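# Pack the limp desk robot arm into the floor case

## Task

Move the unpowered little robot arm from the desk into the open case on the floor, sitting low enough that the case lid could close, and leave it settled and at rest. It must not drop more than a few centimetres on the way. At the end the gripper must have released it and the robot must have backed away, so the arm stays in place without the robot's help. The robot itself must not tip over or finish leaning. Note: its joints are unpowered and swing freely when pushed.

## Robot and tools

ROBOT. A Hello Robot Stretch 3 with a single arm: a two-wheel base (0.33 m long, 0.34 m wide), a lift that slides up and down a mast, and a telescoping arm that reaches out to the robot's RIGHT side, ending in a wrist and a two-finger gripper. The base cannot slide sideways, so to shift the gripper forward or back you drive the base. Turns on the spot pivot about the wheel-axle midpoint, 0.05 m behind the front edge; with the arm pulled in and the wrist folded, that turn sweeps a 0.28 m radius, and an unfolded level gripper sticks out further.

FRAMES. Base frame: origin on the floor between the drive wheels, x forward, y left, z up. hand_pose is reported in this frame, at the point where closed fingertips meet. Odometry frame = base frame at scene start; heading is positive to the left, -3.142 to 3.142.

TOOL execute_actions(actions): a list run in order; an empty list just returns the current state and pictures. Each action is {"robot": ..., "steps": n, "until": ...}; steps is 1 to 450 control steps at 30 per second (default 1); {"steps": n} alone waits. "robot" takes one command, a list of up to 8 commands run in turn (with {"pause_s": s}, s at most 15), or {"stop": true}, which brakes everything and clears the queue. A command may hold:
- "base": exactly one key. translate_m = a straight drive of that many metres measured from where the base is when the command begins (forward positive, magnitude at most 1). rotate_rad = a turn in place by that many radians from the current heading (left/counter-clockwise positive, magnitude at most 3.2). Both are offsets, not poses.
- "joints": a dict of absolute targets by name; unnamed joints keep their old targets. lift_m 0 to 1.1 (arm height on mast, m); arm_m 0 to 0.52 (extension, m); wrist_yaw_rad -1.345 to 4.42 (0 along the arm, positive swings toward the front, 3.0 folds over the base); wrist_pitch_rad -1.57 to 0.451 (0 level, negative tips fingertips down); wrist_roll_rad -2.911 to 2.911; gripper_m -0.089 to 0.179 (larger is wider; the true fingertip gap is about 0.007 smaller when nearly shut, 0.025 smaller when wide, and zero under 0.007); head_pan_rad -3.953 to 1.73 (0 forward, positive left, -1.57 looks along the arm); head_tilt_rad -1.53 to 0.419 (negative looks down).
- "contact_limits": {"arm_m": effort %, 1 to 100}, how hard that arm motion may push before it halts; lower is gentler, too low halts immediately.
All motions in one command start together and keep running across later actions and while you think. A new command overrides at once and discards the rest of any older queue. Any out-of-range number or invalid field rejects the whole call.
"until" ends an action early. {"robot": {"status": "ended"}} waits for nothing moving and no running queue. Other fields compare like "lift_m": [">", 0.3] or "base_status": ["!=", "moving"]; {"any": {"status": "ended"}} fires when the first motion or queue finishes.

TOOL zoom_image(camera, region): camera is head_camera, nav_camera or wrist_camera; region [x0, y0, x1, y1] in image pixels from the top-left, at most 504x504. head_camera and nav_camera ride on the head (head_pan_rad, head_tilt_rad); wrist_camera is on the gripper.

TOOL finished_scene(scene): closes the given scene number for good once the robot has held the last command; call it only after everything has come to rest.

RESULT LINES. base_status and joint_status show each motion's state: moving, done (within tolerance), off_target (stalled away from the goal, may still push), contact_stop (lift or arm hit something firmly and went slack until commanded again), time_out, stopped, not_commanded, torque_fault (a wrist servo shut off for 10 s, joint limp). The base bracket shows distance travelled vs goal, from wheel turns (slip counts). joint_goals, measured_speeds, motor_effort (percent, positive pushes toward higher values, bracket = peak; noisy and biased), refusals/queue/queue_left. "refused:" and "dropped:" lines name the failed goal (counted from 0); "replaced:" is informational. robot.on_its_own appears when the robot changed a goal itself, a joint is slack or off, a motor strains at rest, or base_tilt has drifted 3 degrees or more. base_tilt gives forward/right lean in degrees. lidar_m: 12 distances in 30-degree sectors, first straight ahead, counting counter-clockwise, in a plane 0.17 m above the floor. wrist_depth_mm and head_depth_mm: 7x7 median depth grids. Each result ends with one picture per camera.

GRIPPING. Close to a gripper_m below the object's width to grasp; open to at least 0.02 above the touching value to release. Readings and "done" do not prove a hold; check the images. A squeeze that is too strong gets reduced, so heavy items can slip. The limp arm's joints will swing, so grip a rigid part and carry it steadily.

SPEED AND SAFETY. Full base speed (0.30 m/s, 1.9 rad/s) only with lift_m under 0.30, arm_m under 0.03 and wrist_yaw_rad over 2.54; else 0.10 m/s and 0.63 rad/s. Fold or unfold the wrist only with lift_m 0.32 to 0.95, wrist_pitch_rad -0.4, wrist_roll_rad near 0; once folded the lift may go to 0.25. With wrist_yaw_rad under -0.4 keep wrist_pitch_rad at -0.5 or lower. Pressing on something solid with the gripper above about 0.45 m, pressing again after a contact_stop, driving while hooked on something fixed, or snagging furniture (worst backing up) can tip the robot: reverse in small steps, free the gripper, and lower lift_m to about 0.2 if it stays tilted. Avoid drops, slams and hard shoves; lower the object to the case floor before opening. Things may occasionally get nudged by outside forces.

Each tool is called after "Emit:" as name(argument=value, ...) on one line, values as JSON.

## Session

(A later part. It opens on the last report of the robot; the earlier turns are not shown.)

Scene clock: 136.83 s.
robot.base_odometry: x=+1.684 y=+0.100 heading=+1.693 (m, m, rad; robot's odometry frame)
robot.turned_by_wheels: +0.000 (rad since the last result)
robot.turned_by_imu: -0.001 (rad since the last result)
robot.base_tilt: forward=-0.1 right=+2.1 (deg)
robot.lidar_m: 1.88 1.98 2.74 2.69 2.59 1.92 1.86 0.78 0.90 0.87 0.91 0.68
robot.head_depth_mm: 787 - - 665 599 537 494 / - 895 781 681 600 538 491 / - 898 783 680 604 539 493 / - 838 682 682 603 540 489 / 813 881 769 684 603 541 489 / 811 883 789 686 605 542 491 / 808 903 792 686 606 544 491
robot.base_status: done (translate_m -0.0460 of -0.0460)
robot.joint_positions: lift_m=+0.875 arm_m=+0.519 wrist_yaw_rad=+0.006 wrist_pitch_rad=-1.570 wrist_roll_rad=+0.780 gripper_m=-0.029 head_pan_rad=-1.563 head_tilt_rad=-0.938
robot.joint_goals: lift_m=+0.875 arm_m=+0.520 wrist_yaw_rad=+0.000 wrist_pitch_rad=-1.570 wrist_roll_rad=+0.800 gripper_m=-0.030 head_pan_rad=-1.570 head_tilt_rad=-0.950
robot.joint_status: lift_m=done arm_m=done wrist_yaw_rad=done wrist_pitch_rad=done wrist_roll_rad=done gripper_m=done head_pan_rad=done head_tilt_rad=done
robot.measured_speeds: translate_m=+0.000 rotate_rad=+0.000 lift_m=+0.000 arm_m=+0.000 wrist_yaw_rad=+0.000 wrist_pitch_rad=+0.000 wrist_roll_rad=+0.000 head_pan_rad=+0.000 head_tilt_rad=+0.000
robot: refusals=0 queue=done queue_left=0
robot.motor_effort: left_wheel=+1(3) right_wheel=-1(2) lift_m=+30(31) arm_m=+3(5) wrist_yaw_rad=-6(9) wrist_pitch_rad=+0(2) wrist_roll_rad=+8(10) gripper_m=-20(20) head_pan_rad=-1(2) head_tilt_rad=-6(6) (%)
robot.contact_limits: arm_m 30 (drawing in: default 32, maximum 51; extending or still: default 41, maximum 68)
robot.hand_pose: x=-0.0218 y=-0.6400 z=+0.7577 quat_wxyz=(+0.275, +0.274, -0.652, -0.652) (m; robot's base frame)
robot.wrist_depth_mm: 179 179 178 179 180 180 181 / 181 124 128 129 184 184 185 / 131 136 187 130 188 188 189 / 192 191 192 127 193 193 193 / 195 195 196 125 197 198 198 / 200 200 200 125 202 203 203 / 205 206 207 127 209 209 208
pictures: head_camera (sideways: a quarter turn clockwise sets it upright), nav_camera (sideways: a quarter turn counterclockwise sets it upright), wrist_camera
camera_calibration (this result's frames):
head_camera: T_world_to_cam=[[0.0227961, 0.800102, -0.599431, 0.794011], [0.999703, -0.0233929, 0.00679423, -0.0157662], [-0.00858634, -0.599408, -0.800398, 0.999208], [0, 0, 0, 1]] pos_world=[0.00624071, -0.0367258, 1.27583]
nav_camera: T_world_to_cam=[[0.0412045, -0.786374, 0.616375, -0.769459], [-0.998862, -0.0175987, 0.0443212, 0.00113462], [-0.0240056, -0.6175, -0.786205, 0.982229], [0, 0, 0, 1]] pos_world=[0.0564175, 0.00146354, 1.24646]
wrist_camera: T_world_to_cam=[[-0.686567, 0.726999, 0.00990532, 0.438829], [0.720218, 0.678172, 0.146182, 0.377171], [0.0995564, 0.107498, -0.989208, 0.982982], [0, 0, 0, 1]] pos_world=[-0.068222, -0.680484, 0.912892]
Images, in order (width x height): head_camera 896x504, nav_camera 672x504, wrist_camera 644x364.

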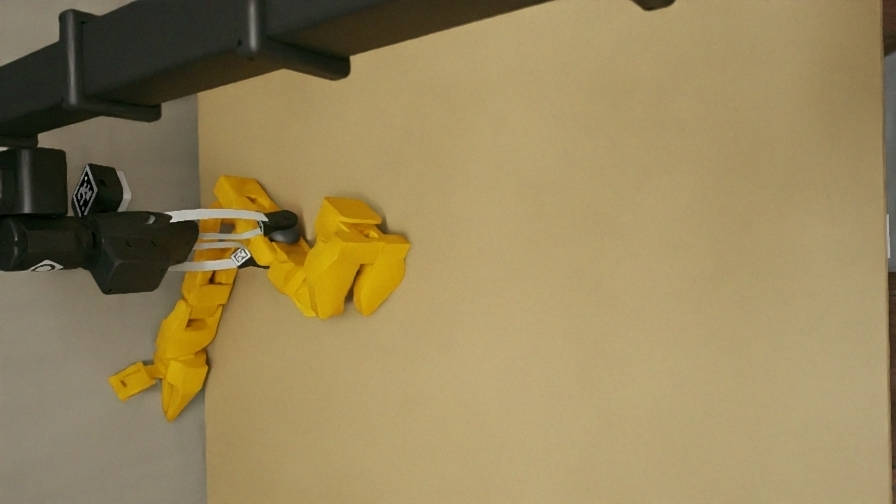

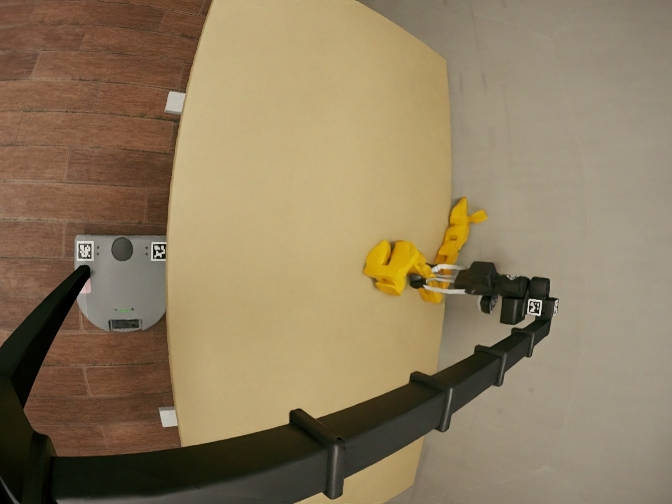

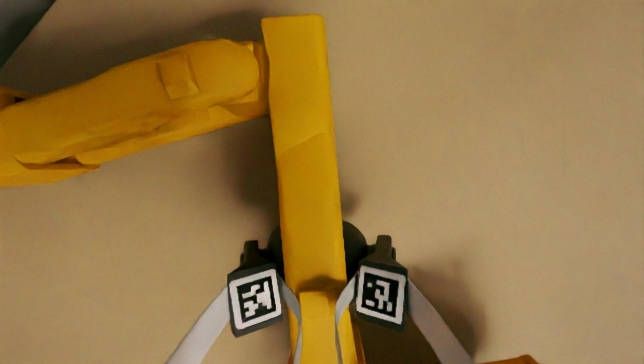

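Emit:
execute_actions(actions=[{"robot":[{"joints":{"wrist_roll_rad":1.2},"base":{"translate_m":-0.06}},{"joints":{"wrist_roll_rad":1.55},"base":{"translate_m":-0.06}}],"steps":300,"until":{"robot":{"status":"ended"}}}])

Scene clock: 144.20 s.
robot.base_odometry: x=+1.698 y=-0.019 heading=+1.693 (m, m, rad; robot's odometry frame)
robot.turned_by_wheels: +0.000 (rad since the last result)
robot.turned_by_imu: -0.001 (rad since the last result)
robot.base_tilt: forward=+0.0 right=+2.1 (deg)
robot.lidar_m: 2.00 2.11 2.73 3.85 2.43 1.79 1.73 0.68 0.90 0.87 0.91 0.77
robot.head_depth_mm: 783 - - 667 601 537 487 / - 895 782 680 602 539 488 / - 899 765 680 602 540 488 / - 841 757 683 603 540 489 / 810 885 711 685 604 542 491 / 809 901 773 684 605 543 491 / 806 897 789 686 606 542 492
robot.base_status: done (translate_m -0.0600 of -0.0600)
robot.joint_positions: lift_m=+0.875 arm_m=+0.519 wrist_yaw_rad=+0.005 wrist_pitch_rad=-1.580 wrist_roll_rad=+1.538 gripper_m=-0.029 head_pan_rad=-1.563 head_tilt_rad=-0.938
robot.joint_goals: lift_m=+0.875 arm_m=+0.520 wrist_yaw_rad=+0.000 wrist_pitch_rad=-1.570 wrist_roll_rad=+1.550 gripper_m=-0.030 head_pan_rad=-1.570 head_tilt_rad=-0.950
robot.joint_status: lift_m=done arm_m=done wrist_yaw_rad=done wrist_pitch_rad=done wrist_roll_rad=done gripper_m=done head_pan_rad=done head_tilt_rad=done
robot.measured_speeds: translate_m=+0.000 rotate_rad=+0.000 lift_m=+0.000 arm_m=+0.000 wrist_yaw_rad=+0.000 wrist_pitch_rad=+0.000 wrist_roll_rad=+0.000 head_pan_rad=+0.000 head_tilt_rad=+0.000
robot: refusals=0 queue=done queue_left=0
robot.motor_effort: left_wheel=-1(4) right_wheel=+0(5) lift_m=+30(31) arm_m=+3(3) wrist_yaw_rad=-6(7) wrist_pitch_rad=+4(5) wrist_roll_rad=+5(7) gripper_m=-21(21) head_pan_rad=-2(3) head_tilt_rad=-6(6) (%)
robot.contact_limits: arm_m 30 (drawing in: default 32, maximum 51; extending or still: default 41, maximum 68)
robot.hand_pose: x=-0.0217 y=-0.6373 z=+0.7579 quat_wxyz=(+0.014, +0.013, -0.703, -0.710) (m; robot's base frame)
robot.wrist_depth_mm: 177 177 178 177 180 181 181 / 181 182 127 127 184 184 185 / 186 129 168 128 188 189 190 / 189 134 190 126 192 194 195 / 137 151 196 125 197 199 199 / 141 201 200 125 203 204 205 / 204 205 208 127 210 209 210
pictures: head_camera (sideways: a quarter turn clockwise sets it upright), nav_camera (sideways: a quarter turn counterclockwise sets it upright), wrist_camera
camera_calibration (this result's frames):
head_camera: T_world_to_cam=[[0.022796, 0.800102, -0.599431, 0.794011], [0.999703, -0.0233928, 0.00679422, -0.0157662], [-0.00858627, -0.599408, -0.800398, 0.999208], [0, 0, 0, 1]] pos_world=[0.00624071, -0.0367258, 1.27583]
nav_camera: T_world_to_cam=[[0.0412046, -0.786374, 0.616375, -0.769459], [-0.998862, -0.0175988, 0.0443212, 0.00113462], [-0.0240056, -0.6175, -0.786205, 0.982229], [0, 0, 0, 1]] pos_world=[0.0564175, 0.00146356, 1.24646]
wrist_camera: T_world_to_cam=[[0.00191548, 0.999809, 0.0194311, 0.618501], [0.989257, -0.00473493, 0.146112, -0.0541279], [0.146176, 0.0189425, -0.989077, 0.927382], [0, 0, 0, 1]] pos_world=[-0.0831998, -0.636206, 0.913143]
Images, in order (width x height): head_camera 896x504, nav_camera 672x504, wrist_camera 644x364.

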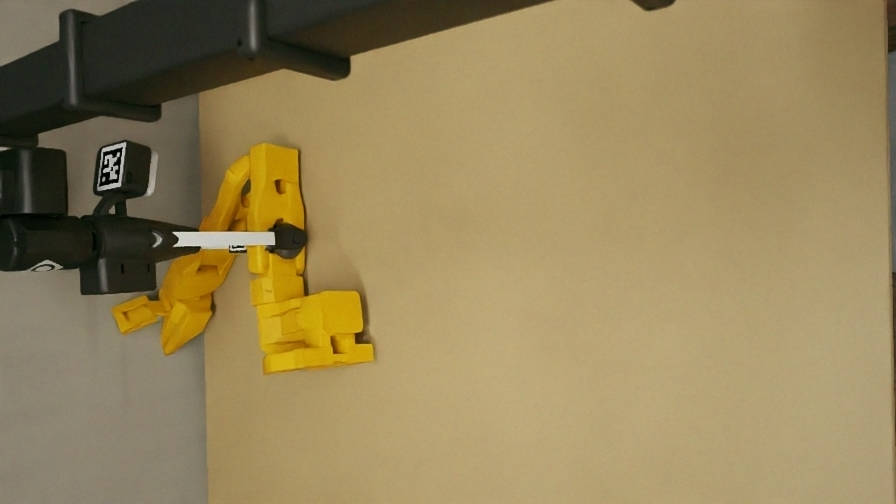

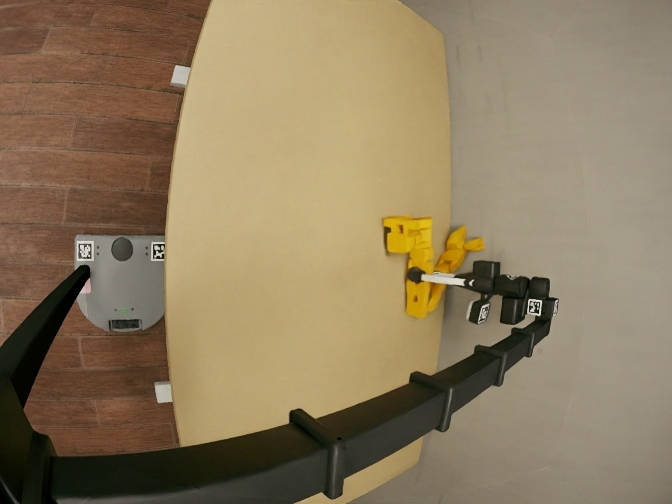

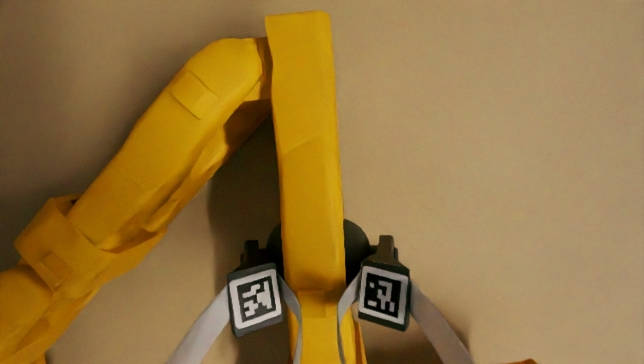

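Emit:
execute_actions(actions=[{"robot":[{"joints":{"wrist_roll_rad":1.95},"base":{"translate_m":-0.05}}],"steps":300,"until":{"robot":{"status":"ended"}}}])

Scene clock: 150.00 s.
robot.base_odometry: x=+1.704 y=-0.069 heading=+1.693 (m, m, rad; robot's odometry frame)
robot.turned_by_wheels: +0.000 (rad since the last result)
robot.turned_by_imu: -0.001 (rad since the last result)
robot.base_tilt: forward=-0.1 right=+2.0 (deg)
robot.lidar_m: 2.05 2.16 2.73 3.86 2.35 1.74 1.68 0.64 0.90 0.87 0.91 0.82
robot.head_depth_mm: 783 - - 666 601 537 488 / - 899 782 681 600 538 488 / 833 900 750 681 601 539 488 / - 841 758 683 602 540 489 / 807 883 753 684 604 542 490 / 807 902 755 684 605 543 491 / 804 897 790 685 608 544 491
robot.base_status: done (translate_m -0.0500 of -0.0500)
robot.joint_positions: lift_m=+0.875 arm_m=+0.519 wrist_yaw_rad=+0.005 wrist_pitch_rad=-1.584 wrist_roll_rad=+1.939 gripper_m=-0.029 head_pan_rad=-1.563 head_tilt_rad=-0.938
robot.joint_goals: lift_m=+0.875 arm_m=+0.520 wrist_yaw_rad=+0.000 wrist_pitch_rad=-1.570 wrist_roll_rad=+1.950 gripper_m=-0.030 head_pan_rad=-1.570 head_tilt_rad=-0.950
robot.joint_status: lift_m=done arm_m=done wrist_yaw_rad=done wrist_pitch_rad=done wrist_roll_rad=done gripper_m=done head_pan_rad=done head_tilt_rad=done
robot.measured_speeds: translate_m=+0.000 rotate_rad=+0.000 lift_m=+0.000 arm_m=+0.000 wrist_yaw_rad=+0.000 wrist_pitch_rad=+0.000 wrist_roll_rad=+0.000 head_pan_rad=+0.000 head_tilt_rad=+0.000
robot: refusals=0 queue=done queue_left=0
robot.motor_effort: left_wheel=-1(5) right_wheel=+1(5) lift_m=+32(31) arm_m=+3(3) wrist_yaw_rad=-5(6) wrist_pitch_rad=+6(6) wrist_roll_rad=+5(10) gripper_m=-21(21) head_pan_rad=-2(1) head_tilt_rad=-6(6) (%)
robot.contact_limits: arm_m 30 (drawing in: default 32, maximum 51; extending or still: default 41, maximum 68)
robot.hand_pose: x=-0.0216 y=-0.6363 z=+0.7580 quat_wxyz=(-0.126, -0.129, -0.691, -0.700) (m; robot's base frame)
robot.wrist_depth_mm: 176 177 177 177 180 180 181 / 181 181 127 126 184 185 187 / 185 184 133 128 188 190 191 / 189 136 173 126 193 195 195 / 194 137 195 125 198 199 200 / 197 140 199 125 203 205 205 / 143 189 207 128 209 210 211
pictures: head_camera (sideways: a quarter turn clockwise sets it upright), nav_camera (sideways: a quarter turn counterclockwise sets it upright), wrist_camera
camera_calibration (this result's frames):
head_camera: T_world_to_cam=[[0.022796, 0.800102, -0.599431, 0.794011], [0.999703, -0.0233928, 0.00679423, -0.0157662], [-0.00858627, -0.599408, -0.800398, 0.999208], [0, 0, 0, 1]] pos_world=[0.00624071, -0.0367258, 1.27583]
nav_camera: T_world_to_cam=[[0.0412046, -0.786374, 0.616375, -0.769459], [-0.998862, -0.0175988, 0.0443212, 0.00113462], [-0.0240056, -0.6175, -0.786204, 0.982229], [0, 0, 0, 1]] pos_world=[0.0564175, 0.00146354, 1.24646]
wrist_camera: T_world_to_cam=[[0.391836, 0.919779, 0.0217284, 0.573281], [0.90961, -0.390833, 0.140926, -0.297694], [0.138113, -0.0354555, -0.989782, 0.893176], [0, 0, 0, 1]] pos_world=[-0.0772064, -0.611972, 0.913546]
Images, in order (width x height): head_camera 896x504, nav_camera 672x504, wrist_camera 644x364.

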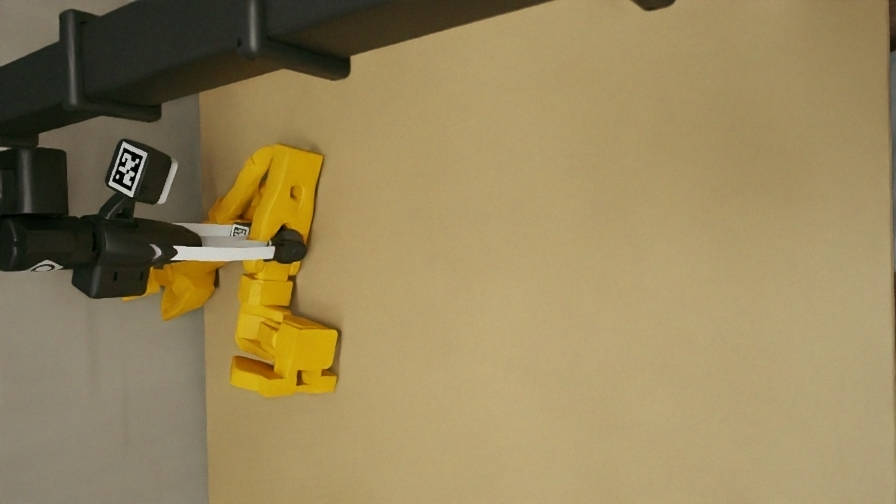

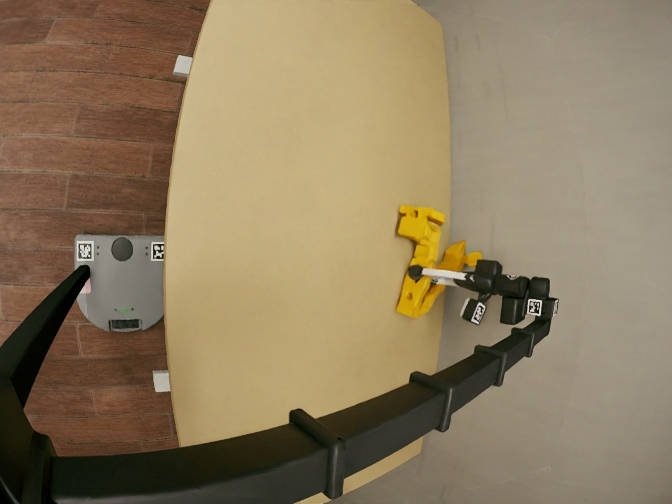

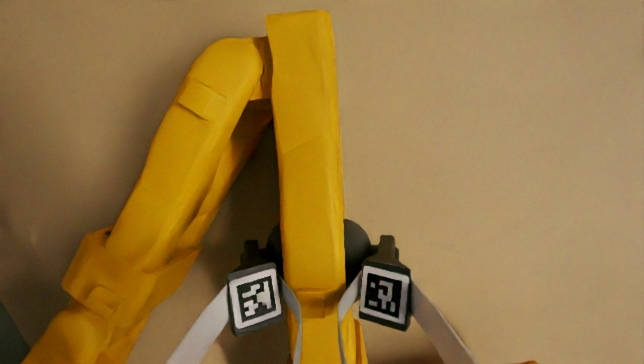

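Emit:
execute_actions(actions=[{"robot":[{"joints":{"arm_m":0.3}},{"joints":{"wrist_roll_rad":0.0}},{"joints":{"gripper_m":0.06}},{"joints":{"lift_m":1.05,"gripper_m":0.179}}],"steps":450,"until":{"robot":{"status":"ended"}}}])

Scene clock: 161.87 s.
robot.base_odometry: x=+1.704 y=-0.069 heading=+1.693 (m, m, rad; robot's odometry frame)
robot.turned_by_wheels: +0.000 (rad since the last result)
robot.turned_by_imu: -0.003 (rad since the last result)
robot.base_tilt: forward=-0.2 right=+2.0 (deg)
robot.lidar_m: 2.05 2.16 2.74 3.87 2.35 1.74 1.68 0.64 0.90 0.87 0.91 0.82
robot.head_depth_mm: 817 894 780 679 601 538 488 / 814 900 780 679 579 538 487 / 830 902 786 680 574 538 489 / - 903 783 658 594 541 489 / 811 905 786 647 605 541 491 / 808 903 783 684 586 543 491 / 807 896 790 686 588 543 492
robot.base_status: done (translate_m -0.0500 of -0.0500)
robot.joint_positions: lift_m=+1.050 arm_m=+0.300 wrist_yaw_rad=-0.002 wrist_pitch_rad=-1.570 wrist_roll_rad=+0.004 gripper_m=+0.179 head_pan_rad=-1.563 head_tilt_rad=-0.938
robot.joint_goals: lift_m=+1.050 arm_m=+0.300 wrist_yaw_rad=+0.000 wrist_pitch_rad=-1.570 wrist_roll_rad=+0.000 gripper_m=+0.179 head_pan_rad=-1.570 head_tilt_rad=-0.950
robot.joint_status: lift_m=done arm_m=done wrist_yaw_rad=done wrist_pitch_rad=done wrist_roll_rad=done gripper_m=done head_pan_rad=done head_tilt_rad=done
robot.measured_speeds: translate_m=+0.000 rotate_rad=+0.000 lift_m=+0.000 arm_m=+0.000 wrist_yaw_rad=+0.000 wrist_pitch_rad=+0.000 wrist_roll_rad=+0.000 head_pan_rad=+0.000 head_tilt_rad=+0.000
robot: refusals=0 queue=done queue_left=0
robot.motor_effort: left_wheel=-3(3) right_wheel=+1(1) lift_m=+48(53) arm_m=-5(10) wrist_yaw_rad=+3(8) wrist_pitch_rad=+0(11) wrist_roll_rad=-1(9) gripper_m=+0(85) head_pan_rad=-2(3) head_tilt_rad=-6(6) (%)
robot.hand_pose: x=-0.0216 y=-0.4213 z=+0.9321 quat_wxyz=(+0.499, +0.498, -0.501, -0.502) (m; robot's base frame)
robot.wrist_depth_mm: 341 343 347 347 350 351 351 / 349 351 355 353 358 357 359 / 359 359 360 360 362 365 369 / 364 368 348 371 374 375 379 / 375 372 374 376 379 382 387 / 380 329 390 323 313 392 397 / - 347 395 394 309 403 404
pictures: head_camera (sideways: a quarter turn clockwise sets it upright), nav_camera (sideways: a quarter turn counterclockwise sets it upright), wrist_camera
camera_calibration (this result's frames):
head_camera: T_world_to_cam=[[0.022796, 0.800102, -0.599431, 0.794011], [0.999703, -0.0233928, 0.00679423, -0.0157662], [-0.00858627, -0.599408, -0.800398, 0.999208], [0, 0, 0, 1]] pos_world=[0.00624071, -0.0367258, 1.27583]
nav_camera: T_world_to_cam=[[0.0412046, -0.786374, 0.616375, -0.769459], [-0.998862, -0.0175988, 0.0443212, 0.00113462], [-0.0240056, -0.6175, -0.786205, 0.982229], [0, 0, 0, 1]] pos_world=[0.0564175, 0.00146355, 1.24646]
wrist_camera: T_world_to_cam=[[-0.998884, 0.0460709, 0.0104097, -0.015864], [0.0471013, 0.988023, 0.146941, 0.318502], [-0.0035153, 0.147268, -0.98909, 1.14636], [0, 0, 0, 1]] pos_world=[-0.0268183, -0.482778, 1.08722]
Images, in order (width x height): head_camera 896x504, nav_camera 672x504, wrist_camera 644x364.

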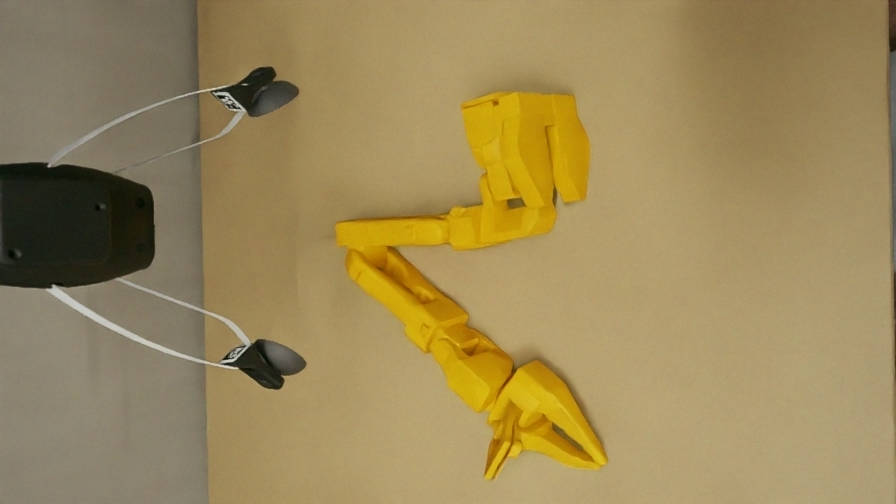

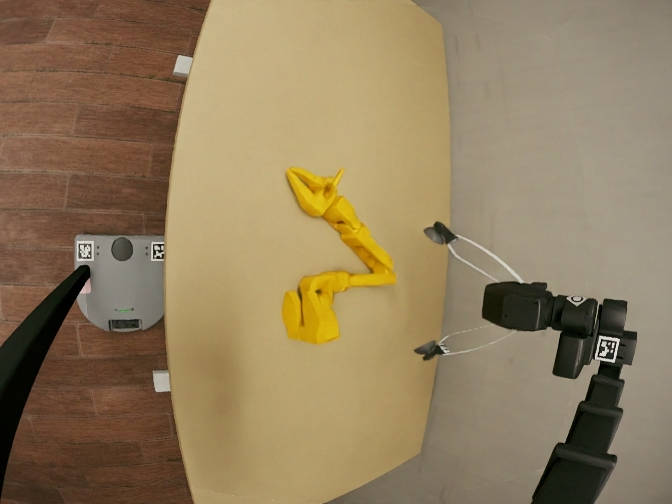

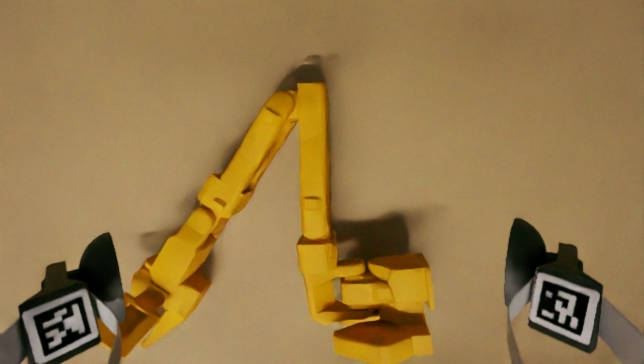

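Emit:
execute_actions(actions=[{"robot":[{"joints":{"arm_m":0.309,"wrist_roll_rad":0.31,"lift_m":0.95},"base":{"translate_m":0.036}},{"joints":{"lift_m":0.885}},{"joints":{"gripper_m":0.02}}],"steps":450,"until":{"robot":{"status":"ended"}}}])

Scene clock: 172.83 s.
robot.base_odometry: x=+1.700 y=-0.033 heading=+1.693 (m, m, rad; robot's odometry frame)
robot.turned_by_wheels: +0.000 (rad since the last result)
robot.turned_by_imu: -0.002 (rad since the last result)
robot.base_tilt: forward=+0.0 right=+2.0 (deg)
robot.lidar_m: 2.02 2.12 2.72 3.86 2.40 1.78 1.72 0.66 0.90 0.87 0.91 0.79
robot.head_depth_mm: 786 - 773 667 601 538 487 / - 876 781 679 578 538 487 / - - 766 663 574 539 489 / 786 903 754 607 573 540 490 / 809 903 790 685 585 542 490 / 809 900 790 686 606 542 491 / 805 897 794 684 606 543 492
robot.base_status: done (translate_m +0.0360 of +0.0360)
robot.joint_positions: lift_m=+0.885 arm_m=+0.309 wrist_yaw_rad=+0.000 wrist_pitch_rad=-1.571 wrist_roll_rad=+0.308 gripper_m=+0.021 head_pan_rad=-1.563 head_tilt_rad=-0.938
robot.joint_goals: lift_m=+0.885 arm_m=+0.309 wrist_yaw_rad=+0.000 wrist_pitch_rad=-1.570 wrist_roll_rad=+0.310 gripper_m=+0.020 head_pan_rad=-1.570 head_tilt_rad=-0.950
robot.joint_status: lift_m=done arm_m=done wrist_yaw_rad=done wrist_pitch_rad=done wrist_roll_rad=done gripper_m=done head_pan_rad=done head_tilt_rad=done
robot.measured_speeds: translate_m=+0.000 rotate_rad=+0.000 lift_m=+0.000 arm_m=+0.000 wrist_yaw_rad=+0.000 wrist_pitch_rad=+0.000 wrist_roll_rad=+0.000 head_pan_rad=+0.000 head_tilt_rad=+0.000
robot: refusals=0 queue=done queue_left=0
robot.motor_effort: left_wheel=-1(3) right_wheel=-1(5) lift_m=+27(49) arm_m=+3(3) wrist_yaw_rad=+0(3) wrist_pitch_rad=+0(2) wrist_roll_rad=+1(2) gripper_m=-19(91) head_pan_rad=-2(2) head_tilt_rad=-6(6) (%)
robot.hand_pose: x=-0.0217 y=-0.4296 z=+0.7678 quat_wxyz=(+0.418, +0.417, -0.570, -0.571) (m; robot's base frame)
robot.wrist_depth_mm: 190 190 191 135 191 193 194 / 193 194 193 136 196 197 197 / 197 198 197 138 200 201 202 / 202 202 202 138 205 206 206 / 207 208 207 139 208 210 210 / 211 213 157 144 - 215 217 / 216 217 217 155 173 196 219
pictures: head_camera (sideways: a quarter turn clockwise sets it upright), nav_camera (sideways: a quarter turn counterclockwise sets it upright), wrist_camera
camera_calibration (this result's frames):
head_camera: T_world_to_cam=[[0.0227962, 0.800102, -0.599431, 0.794011], [0.999703, -0.023393, 0.00679423, -0.0157662], [-0.00858641, -0.599408, -0.800398, 0.999208], [0, 0, 0, 1]] pos_world=[0.00624071, -0.0367258, 1.27583]
nav_camera: T_world_to_cam=[[0.0412044, -0.786374, 0.616375, -0.769459], [-0.998862, -0.0175985, 0.0443212, 0.00113462], [-0.0240057, -0.6175, -0.786205, 0.982229], [0, 0, 0, 1]] pos_world=[0.0564175, 0.00146354, 1.24646]
wrist_camera: T_world_to_cam=[[-0.940199, 0.340462, 0.0105506, 0.113782], [0.33823, 0.929474, 0.147232, 0.331738], [0.0403205, 0.141996, -0.989046, 0.983769], [0, 0, 0, 1]] pos_world=[-0.0448927, -0.486772, 0.922949]
Images, in order (width x height): head_camera 896x504, nav_camera 672x504, wrist_camera 644x364.

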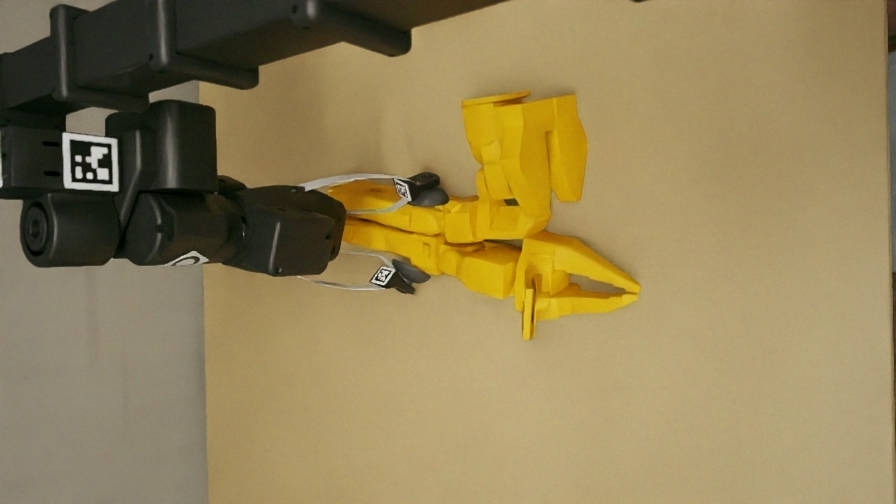

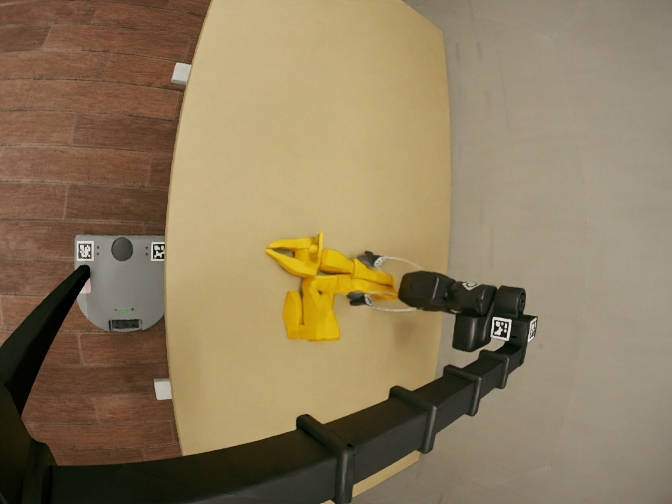

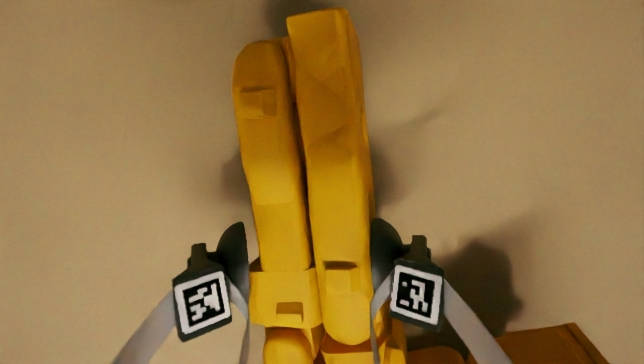

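Emit:
execute_actions(actions=[{"robot":[{"joints":{"gripper_m":0.13}},{"joints":{"lift_m":1.09,"arm_m":0.24,"wrist_roll_rad":0.2}}],"steps":450,"until":{"robot":{"status":"ended"}}}])

Scene clock: 181.07 s.
robot.base_odometry: x=+1.700 y=-0.033 heading=+1.693 (m, m, rad; robot's odometry frame)
robot.turned_by_wheels: +0.000 (rad since the last result)
robot.turned_by_imu: -0.002 (rad since the last result)
robot.base_tilt: forward=-0.1 right=+2.0 (deg)
robot.lidar_m: 2.01 2.12 2.74 3.86 2.40 1.78 1.72 0.66 0.90 0.87 0.91 0.79
robot.head_depth_mm: 814 894 781 678 599 538 489 / 814 898 767 678 576 538 487 / - 901 784 665 574 540 489 / - 905 787 607 572 540 490 / 811 906 770 683 585 541 491 / 809 902 790 685 606 543 491 / 808 896 793 687 606 544 491
robot.base_status: done (translate_m +0.0360 of +0.0360)
robot.joint_positions: lift_m=+1.090 arm_m=+0.240 wrist_yaw_rad=+0.000 wrist_pitch_rad=-1.571 wrist_roll_rad=+0.203 gripper_m=+0.130 head_pan_rad=-1.563 head_tilt_rad=-0.938
robot.joint_goals: lift_m=+1.090 arm_m=+0.240 wrist_yaw_rad=+0.000 wrist_pitch_rad=-1.570 wrist_roll_rad=+0.200 gripper_m=+0.130 head_pan_rad=-1.570 head_tilt_rad=-0.950
robot.joint_status: lift_m=done arm_m=done wrist_yaw_rad=done wrist_pitch_rad=done wrist_roll_rad=done gripper_m=done head_pan_rad=done head_tilt_rad=done
robot.measured_speeds: translate_m=+0.000 rotate_rad=+0.000 lift_m=+0.000 arm_m=+0.000 wrist_yaw_rad=+0.000 wrist_pitch_rad=+0.000 wrist_roll_rad=+0.000 head_pan_rad=+0.000 head_tilt_rad=+0.000
robot: refusals=0 queue=done queue_left=0
robot.motor_effort: left_wheel=-2(2) right_wheel=+1(1) lift_m=+48(52) arm_m=-5(5) wrist_yaw_rad=+0(0) wrist_pitch_rad=+0(0) wrist_roll_rad=-1(3) gripper_m=+0(82) head_pan_rad=-1(2) head_tilt_rad=-6(6) (%)
robot.hand_pose: x=-0.0216 y=-0.3611 z=+0.9721 quat_wxyz=(+0.447, +0.447, -0.548, -0.549) (m; robot's base frame)
robot.wrist_depth_mm: 381 386 384 382 383 388 392 / 389 391 392 342 398 399 399 / 396 400 400 345 408 410 410 / 406 409 410 358 408 415 417 / 419 413 418 363 340 424 425 / 426 - 431 430 431 433 436 / 439 442 434 440 446 447 446
pictures: head_camera (sideways: a quarter turn clockwise sets it upright), nav_camera (sideways: a quarter turn counterclockwise sets it upright), wrist_camera
camera_calibration (this result's frames):
head_camera: T_world_to_cam=[[0.0227961, 0.800102, -0.599431, 0.794011], [0.999703, -0.0233929, 0.00679423, -0.0157662], [-0.00858634, -0.599408, -0.800398, 0.999208], [0, 0, 0, 1]] pos_world=[0.00624071, -0.0367258, 1.27583]
nav_camera: T_world_to_cam=[[0.0412045, -0.786374, 0.616375, -0.769459], [-0.998862, -0.0175987, 0.0443212, 0.00113462], [-0.0240056, -0.6175, -0.786205, 0.982229], [0, 0, 0, 1]] pos_world=[0.0564175, 0.00146354, 1.24646]
wrist_camera: T_world_to_cam=[[-0.970511, 0.240826, 0.0105822, 0.0516471], [0.239718, 0.959561, 0.147575, 0.246396], [0.0253856, 0.14576, -0.988994, 1.17707], [0, 0, 0, 1]] pos_world=[-0.038822, -0.420439, 1.1272]
Images, in order (width x height): head_camera 896x504, nav_camera 672x504, wrist_camera 644x364.

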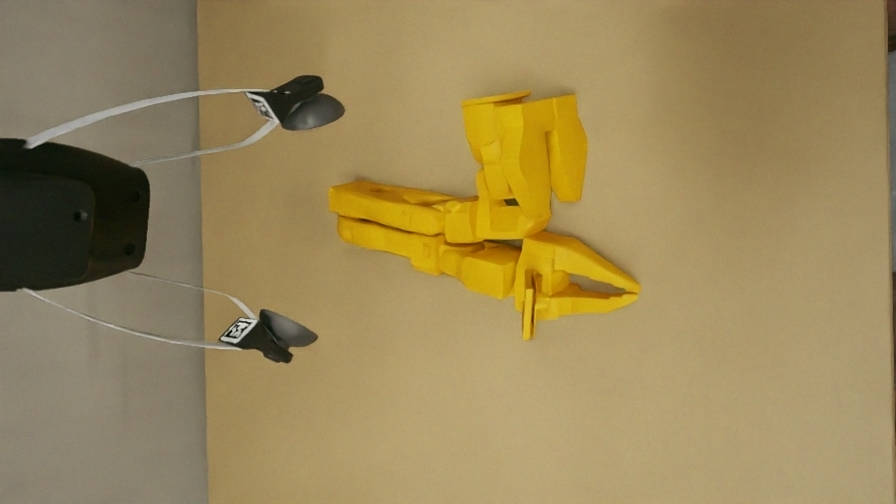

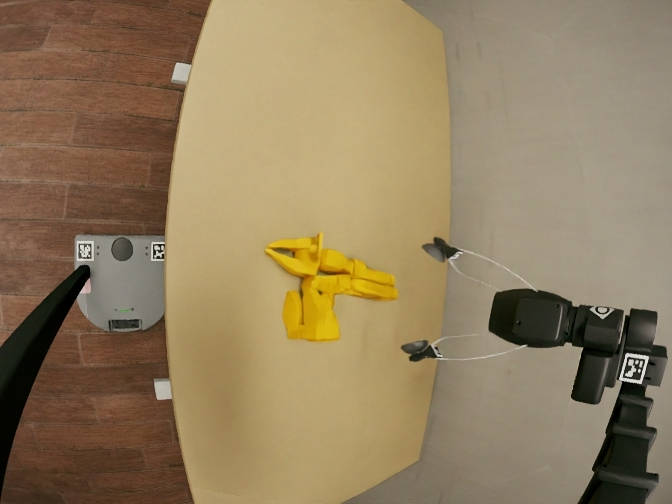

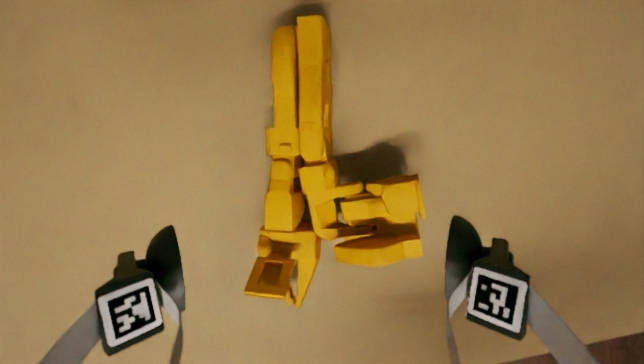

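Emit:
execute_actions(actions=[{"robot":[{"joints":{"arm_m":0.264,"lift_m":0.96,"gripper_m":0.125},"base":{"translate_m":0.006}},{"joints":{"lift_m":0.876}}],"steps":450,"until":{"robot":{"status":"ended"}}}])

Scene clock: 204.43 s.
robot.base_odometry: x=+1.699 y=-0.027 heading=+1.693 (m, m, rad; robot's odometry frame)
robot.turned_by_wheels: +0.000 (rad since the last result)
robot.turned_by_imu: -0.002 (rad since the last result)
robot.base_tilt: forward=-0.1 right=+2.0 (deg)
robot.lidar_m: 2.01 2.11 2.73 3.86 2.41 1.78 1.72 0.67 0.90 0.87 0.91 0.78
robot.head_depth_mm: 792 - - 666 598 537 487 / 770 - 767 679 577 541 488 / 780 - 781 612 576 539 488 / 794 901 794 622 574 540 489 / 811 906 786 676 596 543 490 / 810 903 788 685 606 541 491 / 808 901 791 686 607 545 492
robot.base_status: done (translate_m +0.0060 of +0.0060)
robot.joint_positions: lift_m=+0.876 arm_m=+0.264 wrist_yaw_rad=+0.001 wrist_pitch_rad=-1.559 wrist_roll_rad=+0.198 gripper_m=+0.125 head_pan_rad=-1.563 head_tilt_rad=-0.938
robot.joint_goals: lift_m=+0.876 arm_m=+0.264 wrist_yaw_rad=+0.000 wrist_pitch_rad=-1.570 wrist_roll_rad=+0.200 gripper_m=+0.125 head_pan_rad=-1.570 head_tilt_rad=-0.950
robot.joint_status: lift_m=done arm_m=done wrist_yaw_rad=done wrist_pitch_rad=done wrist_roll_rad=done gripper_m=done head_pan_rad=done head_tilt_rad=done
robot.measured_speeds: translate_m=+0.000 rotate_rad=+0.000 lift_m=+0.000 arm_m=+0.000 wrist_yaw_rad=+0.000 wrist_pitch_rad=+0.000 wrist_roll_rad=+0.000 head_pan_rad=+0.000 head_tilt_rad=+0.000
robot: refusals=0 queue=done queue_left=0
robot.motor_effort: left_wheel=-2(5) right_wheel=+1(4) lift_m=+27(46) arm_m=+1(4) wrist_yaw_rad=-1(2) wrist_pitch_rad=-5(6) wrist_roll_rad=+1(1) gripper_m=-1(32) head_pan_rad=-2(2) head_tilt_rad=-6(6) (%)
robot.hand_pose: x=-0.0217 y=-0.3877 z=+0.7586 quat_wxyz=(+0.451, +0.446, -0.550, -0.544) (m; robot's base frame)
robot.wrist_depth_mm: 182 182 182 124 184 185 185 / 186 186 184 123 188 189 189 / 189 190 189 124 191 193 193 / 194 194 143 126 196 197 197 / 197 197 154 129 200 200 201 / 201 - 200 139 169 - 205 / 204 208 142 144 147 135 121
pictures: head_camera (sideways: a quarter turn clockwise sets it upright), nav_camera (sideways: a quarter turn counterclockwise sets it upright), wrist_camera
camera_calibration (this result's frames):
head_camera: T_world_to_cam=[[0.022796, 0.800139, -0.599382, 0.793947], [0.999703, -0.0233935, 0.00679234, -0.0157638], [-0.00858685, -0.599359, -0.800434, 0.999255], [0, 0, 0, 1]] pos_world=[0.00624069, -0.0367242, 1.27582]
nav_camera: T_world_to_cam=[[0.0412046, -0.786412, 0.616327, -0.769396], [-0.998862, -0.0176011, 0.0443205, 0.00113543], [-0.0240061, -0.617452, -0.786242, 0.982278], [0, 0, 0, 1]] pos_world=[0.0564175, 0.00146693, 1.24646]
wrist_camera: T_world_to_cam=[[-0.972007, 0.234824, 0.00775463, 0.060082], [0.233672, 0.962748, 0.136062, 0.313282], [0.0244849, 0.134066, -0.99067, 0.966489], [0, 0, 0, 1]] pos_world=[-0.0384696, -0.445293, 0.91438]
Images, in order (width x height): head_camera 896x504, nav_camera 672x504, wrist_camera 644x364.

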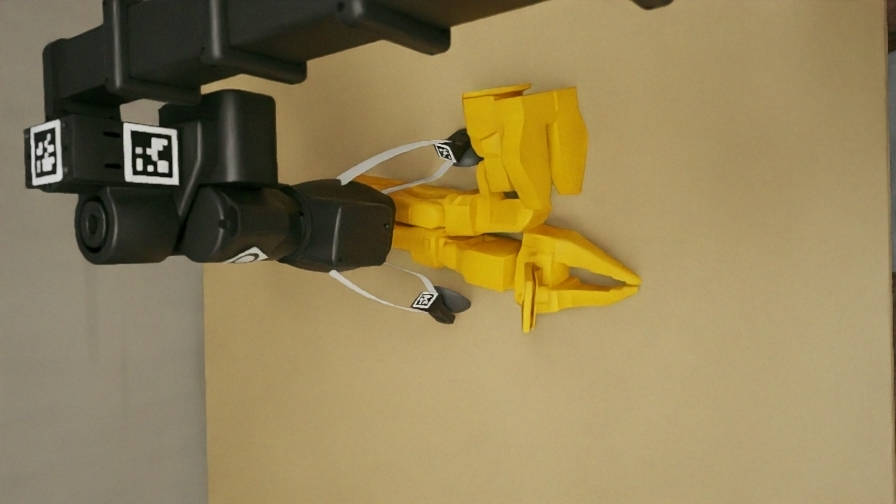

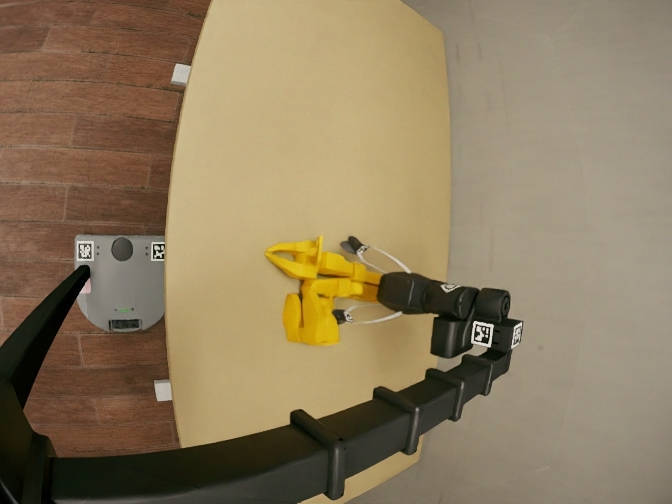

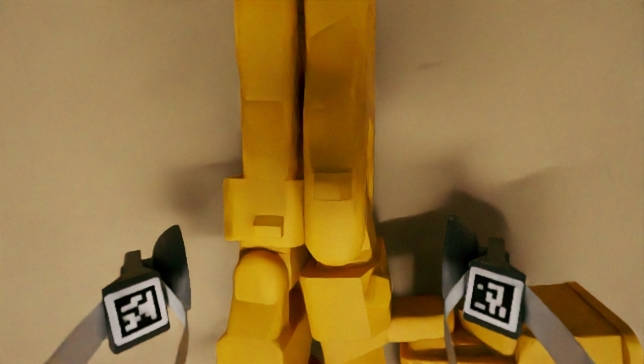

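Pad is against the base top; close and test-lift 2 cm.

Emit:
execute_actions(actions=[{"robot":[{"joints":{"gripper_m":0.014}},{"joints":{"lift_m":0.90}},{"pause_s":1}],"steps":450,"until":{"robot":{"status":"ended"}}}])

Scene clock: 210.10 s.
robot.base_odometry: x=+1.699 y=-0.027 heading=+1.693 (m, m, rad; robot's odometry frame)
robot.turned_by_wheels: +0.000 (rad since the last result)
robot.turned_by_imu: -0.001 (rad since the last result)
robot.base_tilt: forward=-0.1 right=+2.1 (deg)
robot.lidar_m: 2.01 2.11 2.73 3.85 2.41 1.78 1.72 0.67 0.90 0.87 0.91 0.78
robot.head_depth_mm: - - 763 665 599 538 488 / - 855 781 678 573 540 489 / - - 766 592 566 539 489 / 789 902 754 595 574 542 490 / 811 902 786 683 585 541 491 / 810 902 791 685 605 542 492 / 807 900 793 688 605 542 491
robot.base_status: done (translate_m +0.0060 of +0.0060)
robot.joint_positions: lift_m=+0.899 arm_m=+0.264 wrist_yaw_rad=+0.001 wrist_pitch_rad=-1.561 wrist_roll_rad=+0.198 gripper_m=+0.018 head_pan_rad=-1.563 head_tilt_rad=-0.938
robot.joint_goals: lift_m=+0.900 arm_m=+0.264 wrist_yaw_rad=+0.000 wrist_pitch_rad=-1.570 wrist_roll_rad=+0.200 gripper_m=+0.017 head_pan_rad=-1.570 head_tilt_rad=-0.950
robot.joint_status: lift_m=done arm_m=done wrist_yaw_rad=done wrist_pitch_rad=done wrist_roll_rad=done gripper_m=done head_pan_rad=done head_tilt_rad=done
robot.measured_speeds: translate_m=+0.000 rotate_rad=+0.000 lift_m=+0.000 arm_m=+0.000 wrist_yaw_rad=+0.000 wrist_pitch_rad=+0.000 wrist_roll_rad=+0.000 head_pan_rad=+0.000 head_tilt_rad=+0.000
robot: refusals=0 queue=done queue_left=0
robot.motor_effort: left_wheel=-1(2) right_wheel=+1(1) lift_m=+53(54) arm_m=+2(2) wrist_yaw_rad=-1(0) wrist_pitch_rad=-4(5) wrist_roll_rad=+1(1) gripper_m=-20(95) head_pan_rad=-2(2) head_tilt_rad=-6(6) (%)
robot.hand_pose: x=-0.0217 y=-0.3871 z=+0.7817 quat_wxyz=(+0.451, +0.446, -0.549, -0.544) (m; robot's base frame)
robot.wrist_depth_mm: 203 203 204 124 205 206 208 / 207 206 209 127 209 211 212 / 210 212 212 132 214 216 215 / 216 216 215 135 219 220 221 / 221 222 150 132 223 224 225 / 226 225 142 141 139 229 231 / 230 231 141 144 151 142 137
pictures: head_camera (sideways: a quarter turn clockwise sets it upright), nav_camera (sideways: a quarter turn counterclockwise sets it upright), wrist_camera
camera_calibration (this result's frames):
head_camera: T_world_to_cam=[[0.022796, 0.800139, -0.599382, 0.793947], [0.999703, -0.0233935, 0.00679233, -0.0157638], [-0.00858685, -0.599359, -0.800435, 0.999256], [0, 0, 0, 1]] pos_world=[0.00624069, -0.0367242, 1.27582]
nav_camera: T_world_to_cam=[[0.0412046, -0.786412, 0.616327, -0.769396], [-0.998862, -0.0176011, 0.0443205, 0.00113543], [-0.0240061, -0.617452, -0.786242, 0.982278], [0, 0, 0, 1]] pos_world=[0.0564175, 0.00146694, 1.24646]
wrist_camera: T_world_to_cam=[[-0.972152, 0.234205, 0.0082914, 0.0590997], [0.233078, 0.962583, 0.138237, 0.307807], [0.0243946, 0.13632, -0.990364, 0.989917], [0, 0, 0, 1]] pos_world=[-0.0384378, -0.445076, 0.937338]
Images, in order (width x height): head_camera 896x504, nav_camera 672x504, wrist_camera 644x364.

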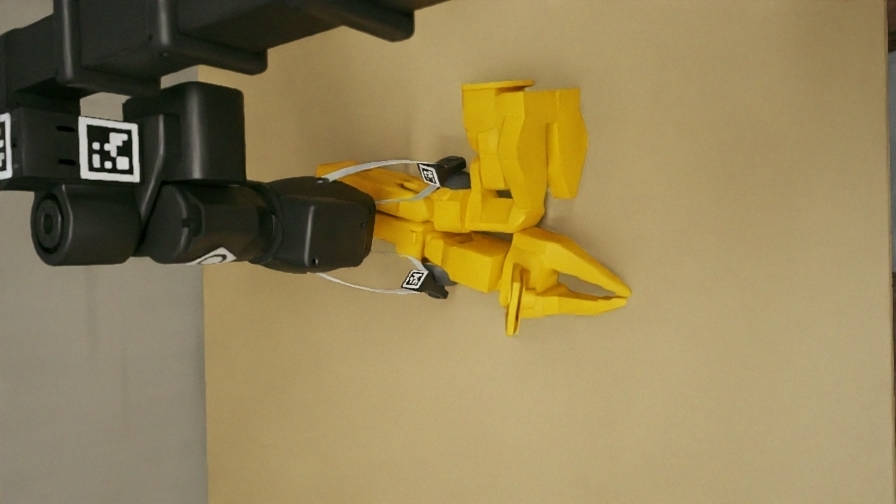

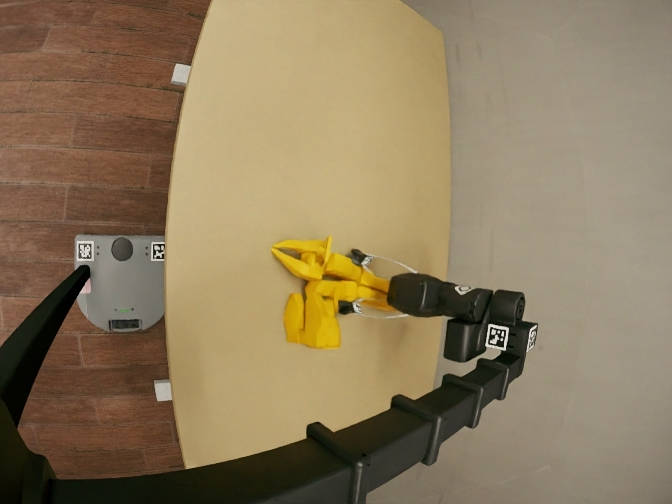

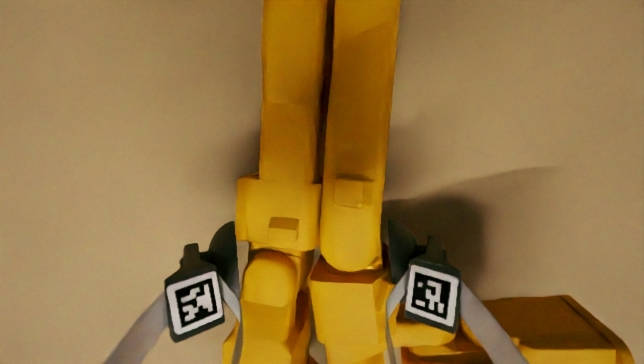

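Emit:
execute_actions(actions=[{"robot":[{"joints":{"lift_m":0.925}},{"pause_s":1.5}],"steps":450,"until":{"robot":{"status":"ended"}}}])

Scene clock: 216.10 s.
robot.base_odometry: x=+1.699 y=-0.027 heading=+1.693 (m, m, rad; robot's odometry frame)
robot.turned_by_wheels: +0.000 (rad since the last result)
robot.turned_by_imu: -0.001 (rad since the last result)
robot.base_tilt: forward=-0.1 right=+2.0 (deg)
robot.lidar_m: 2.01 2.11 2.73 3.86 2.40 1.78 1.72 0.67 0.90 0.87 0.91 0.78
robot.head_depth_mm: - 871 780 677 599 538 488 / - 877 780 528 582 540 488 / - - 698 552 573 540 489 / 833 904 754 546 574 540 490 / 810 901 787 683 587 542 490 / 807 902 787 686 605 544 492 / 803 898 790 686 606 543 491
robot.base_status: done (translate_m +0.0060 of +0.0060)
robot.joint_positions: lift_m=+0.924 arm_m=+0.264 wrist_yaw_rad=+0.001 wrist_pitch_rad=-1.561 wrist_roll_rad=+0.198 gripper_m=+0.018 head_pan_rad=-1.563 head_tilt_rad=-0.938
robot.joint_goals: lift_m=+0.925 arm_m=+0.264 wrist_yaw_rad=+0.000 wrist_pitch_rad=-1.570 wrist_roll_rad=+0.200 gripper_m=+0.017 head_pan_rad=-1.570 head_tilt_rad=-0.950
robot.joint_status: lift_m=done arm_m=done wrist_yaw_rad=done wrist_pitch_rad=done wrist_roll_rad=done gripper_m=done head_pan_rad=done head_tilt_rad=done
robot.measured_speeds: translate_m=+0.000 rotate_rad=+0.000 lift_m=+0.000 arm_m=+0.000 wrist_yaw_rad=+0.000 wrist_pitch_rad=+0.000 wrist_roll_rad=+0.000 head_pan_rad=+0.000 head_tilt_rad=+0.000
robot: refusals=0 queue=done queue_left=0
robot.motor_effort: left_wheel=-2(2) right_wheel=+0(1) lift_m=+54(53) arm_m=+2(2) wrist_yaw_rad=-2(1) wrist_pitch_rad=-4(4) wrist_roll_rad=+1(1) gripper_m=-21(21) head_pan_rad=-2(3) head_tilt_rad=-6(6) (%)
robot.hand_pose: x=-0.0217 y=-0.3871 z=+0.8067 quat_wxyz=(+0.451, +0.446, -0.549, -0.544) (m; robot's base frame)
robot.wrist_depth_mm: 227 227 227 125 228 231 231 / 231 231 232 127 233 235 235 / 236 237 237 132 239 240 242 / 241 242 242 135 245 245 246 / 246 247 150 133 249 251 252 / 252 252 143 141 139 256 257 / 257 258 141 144 151 142 137
pictures: head_camera (sideways: a quarter turn clockwise sets it upright), nav_camera (sideways: a quarter turn counterclockwise sets it upright), wrist_camera
camera_calibration (this result's frames):
head_camera: T_world_to_cam=[[0.0227959, 0.800139, -0.599382, 0.793947], [0.999703, -0.0233933, 0.00679234, -0.0157638], [-0.00858671, -0.599359, -0.800434, 0.999255], [0, 0, 0, 1]] pos_world=[0.0062407, -0.0367242, 1.27582]
nav_camera: T_world_to_cam=[[0.0412047, -0.786412, 0.616327, -0.769396], [-0.998862, -0.0176014, 0.0443205, 0.00113543], [-0.024006, -0.617452, -0.786242, 0.982278], [0, 0, 0, 1]] pos_world=[0.0564175, 0.00146694, 1.24646]
wrist_camera: T_world_to_cam=[[-0.972152, 0.234205, 0.00829137, 0.0588925], [0.233078, 0.962583, 0.138237, 0.304352], [0.0243946, 0.13632, -0.990365, 1.01467], [0, 0, 0, 1]] pos_world=[-0.0384378, -0.445076, 0.96233]
Images, in order (width x height): head_camera 896x504, nav_camera 672x504, wrist_camera 644x364.

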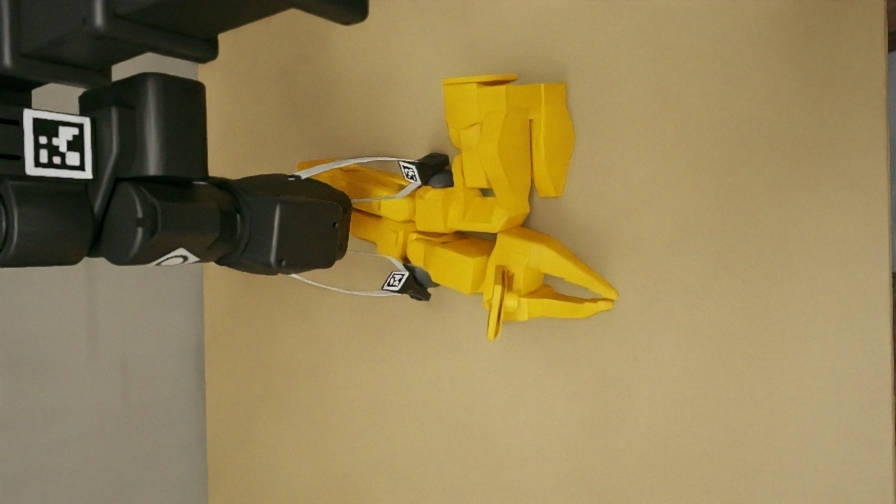

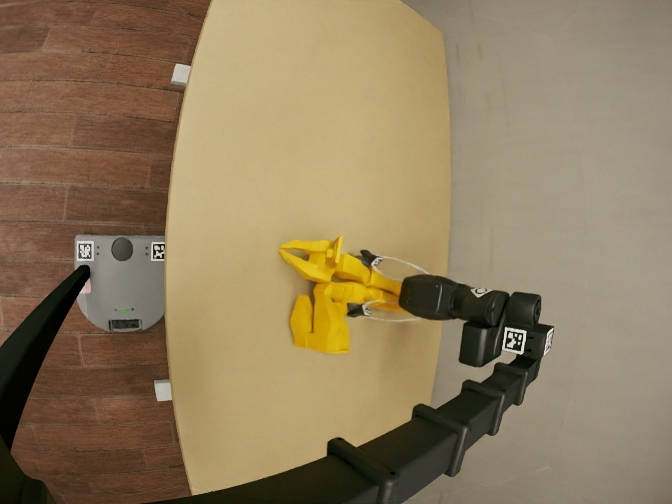

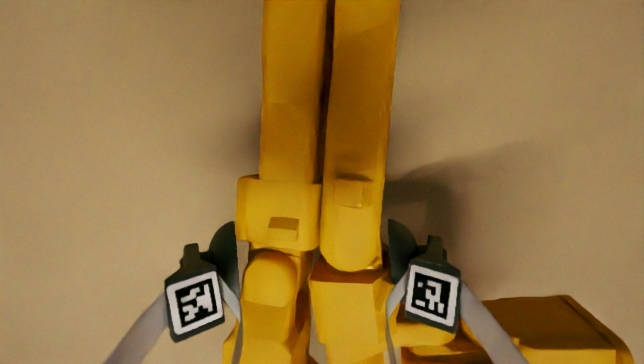

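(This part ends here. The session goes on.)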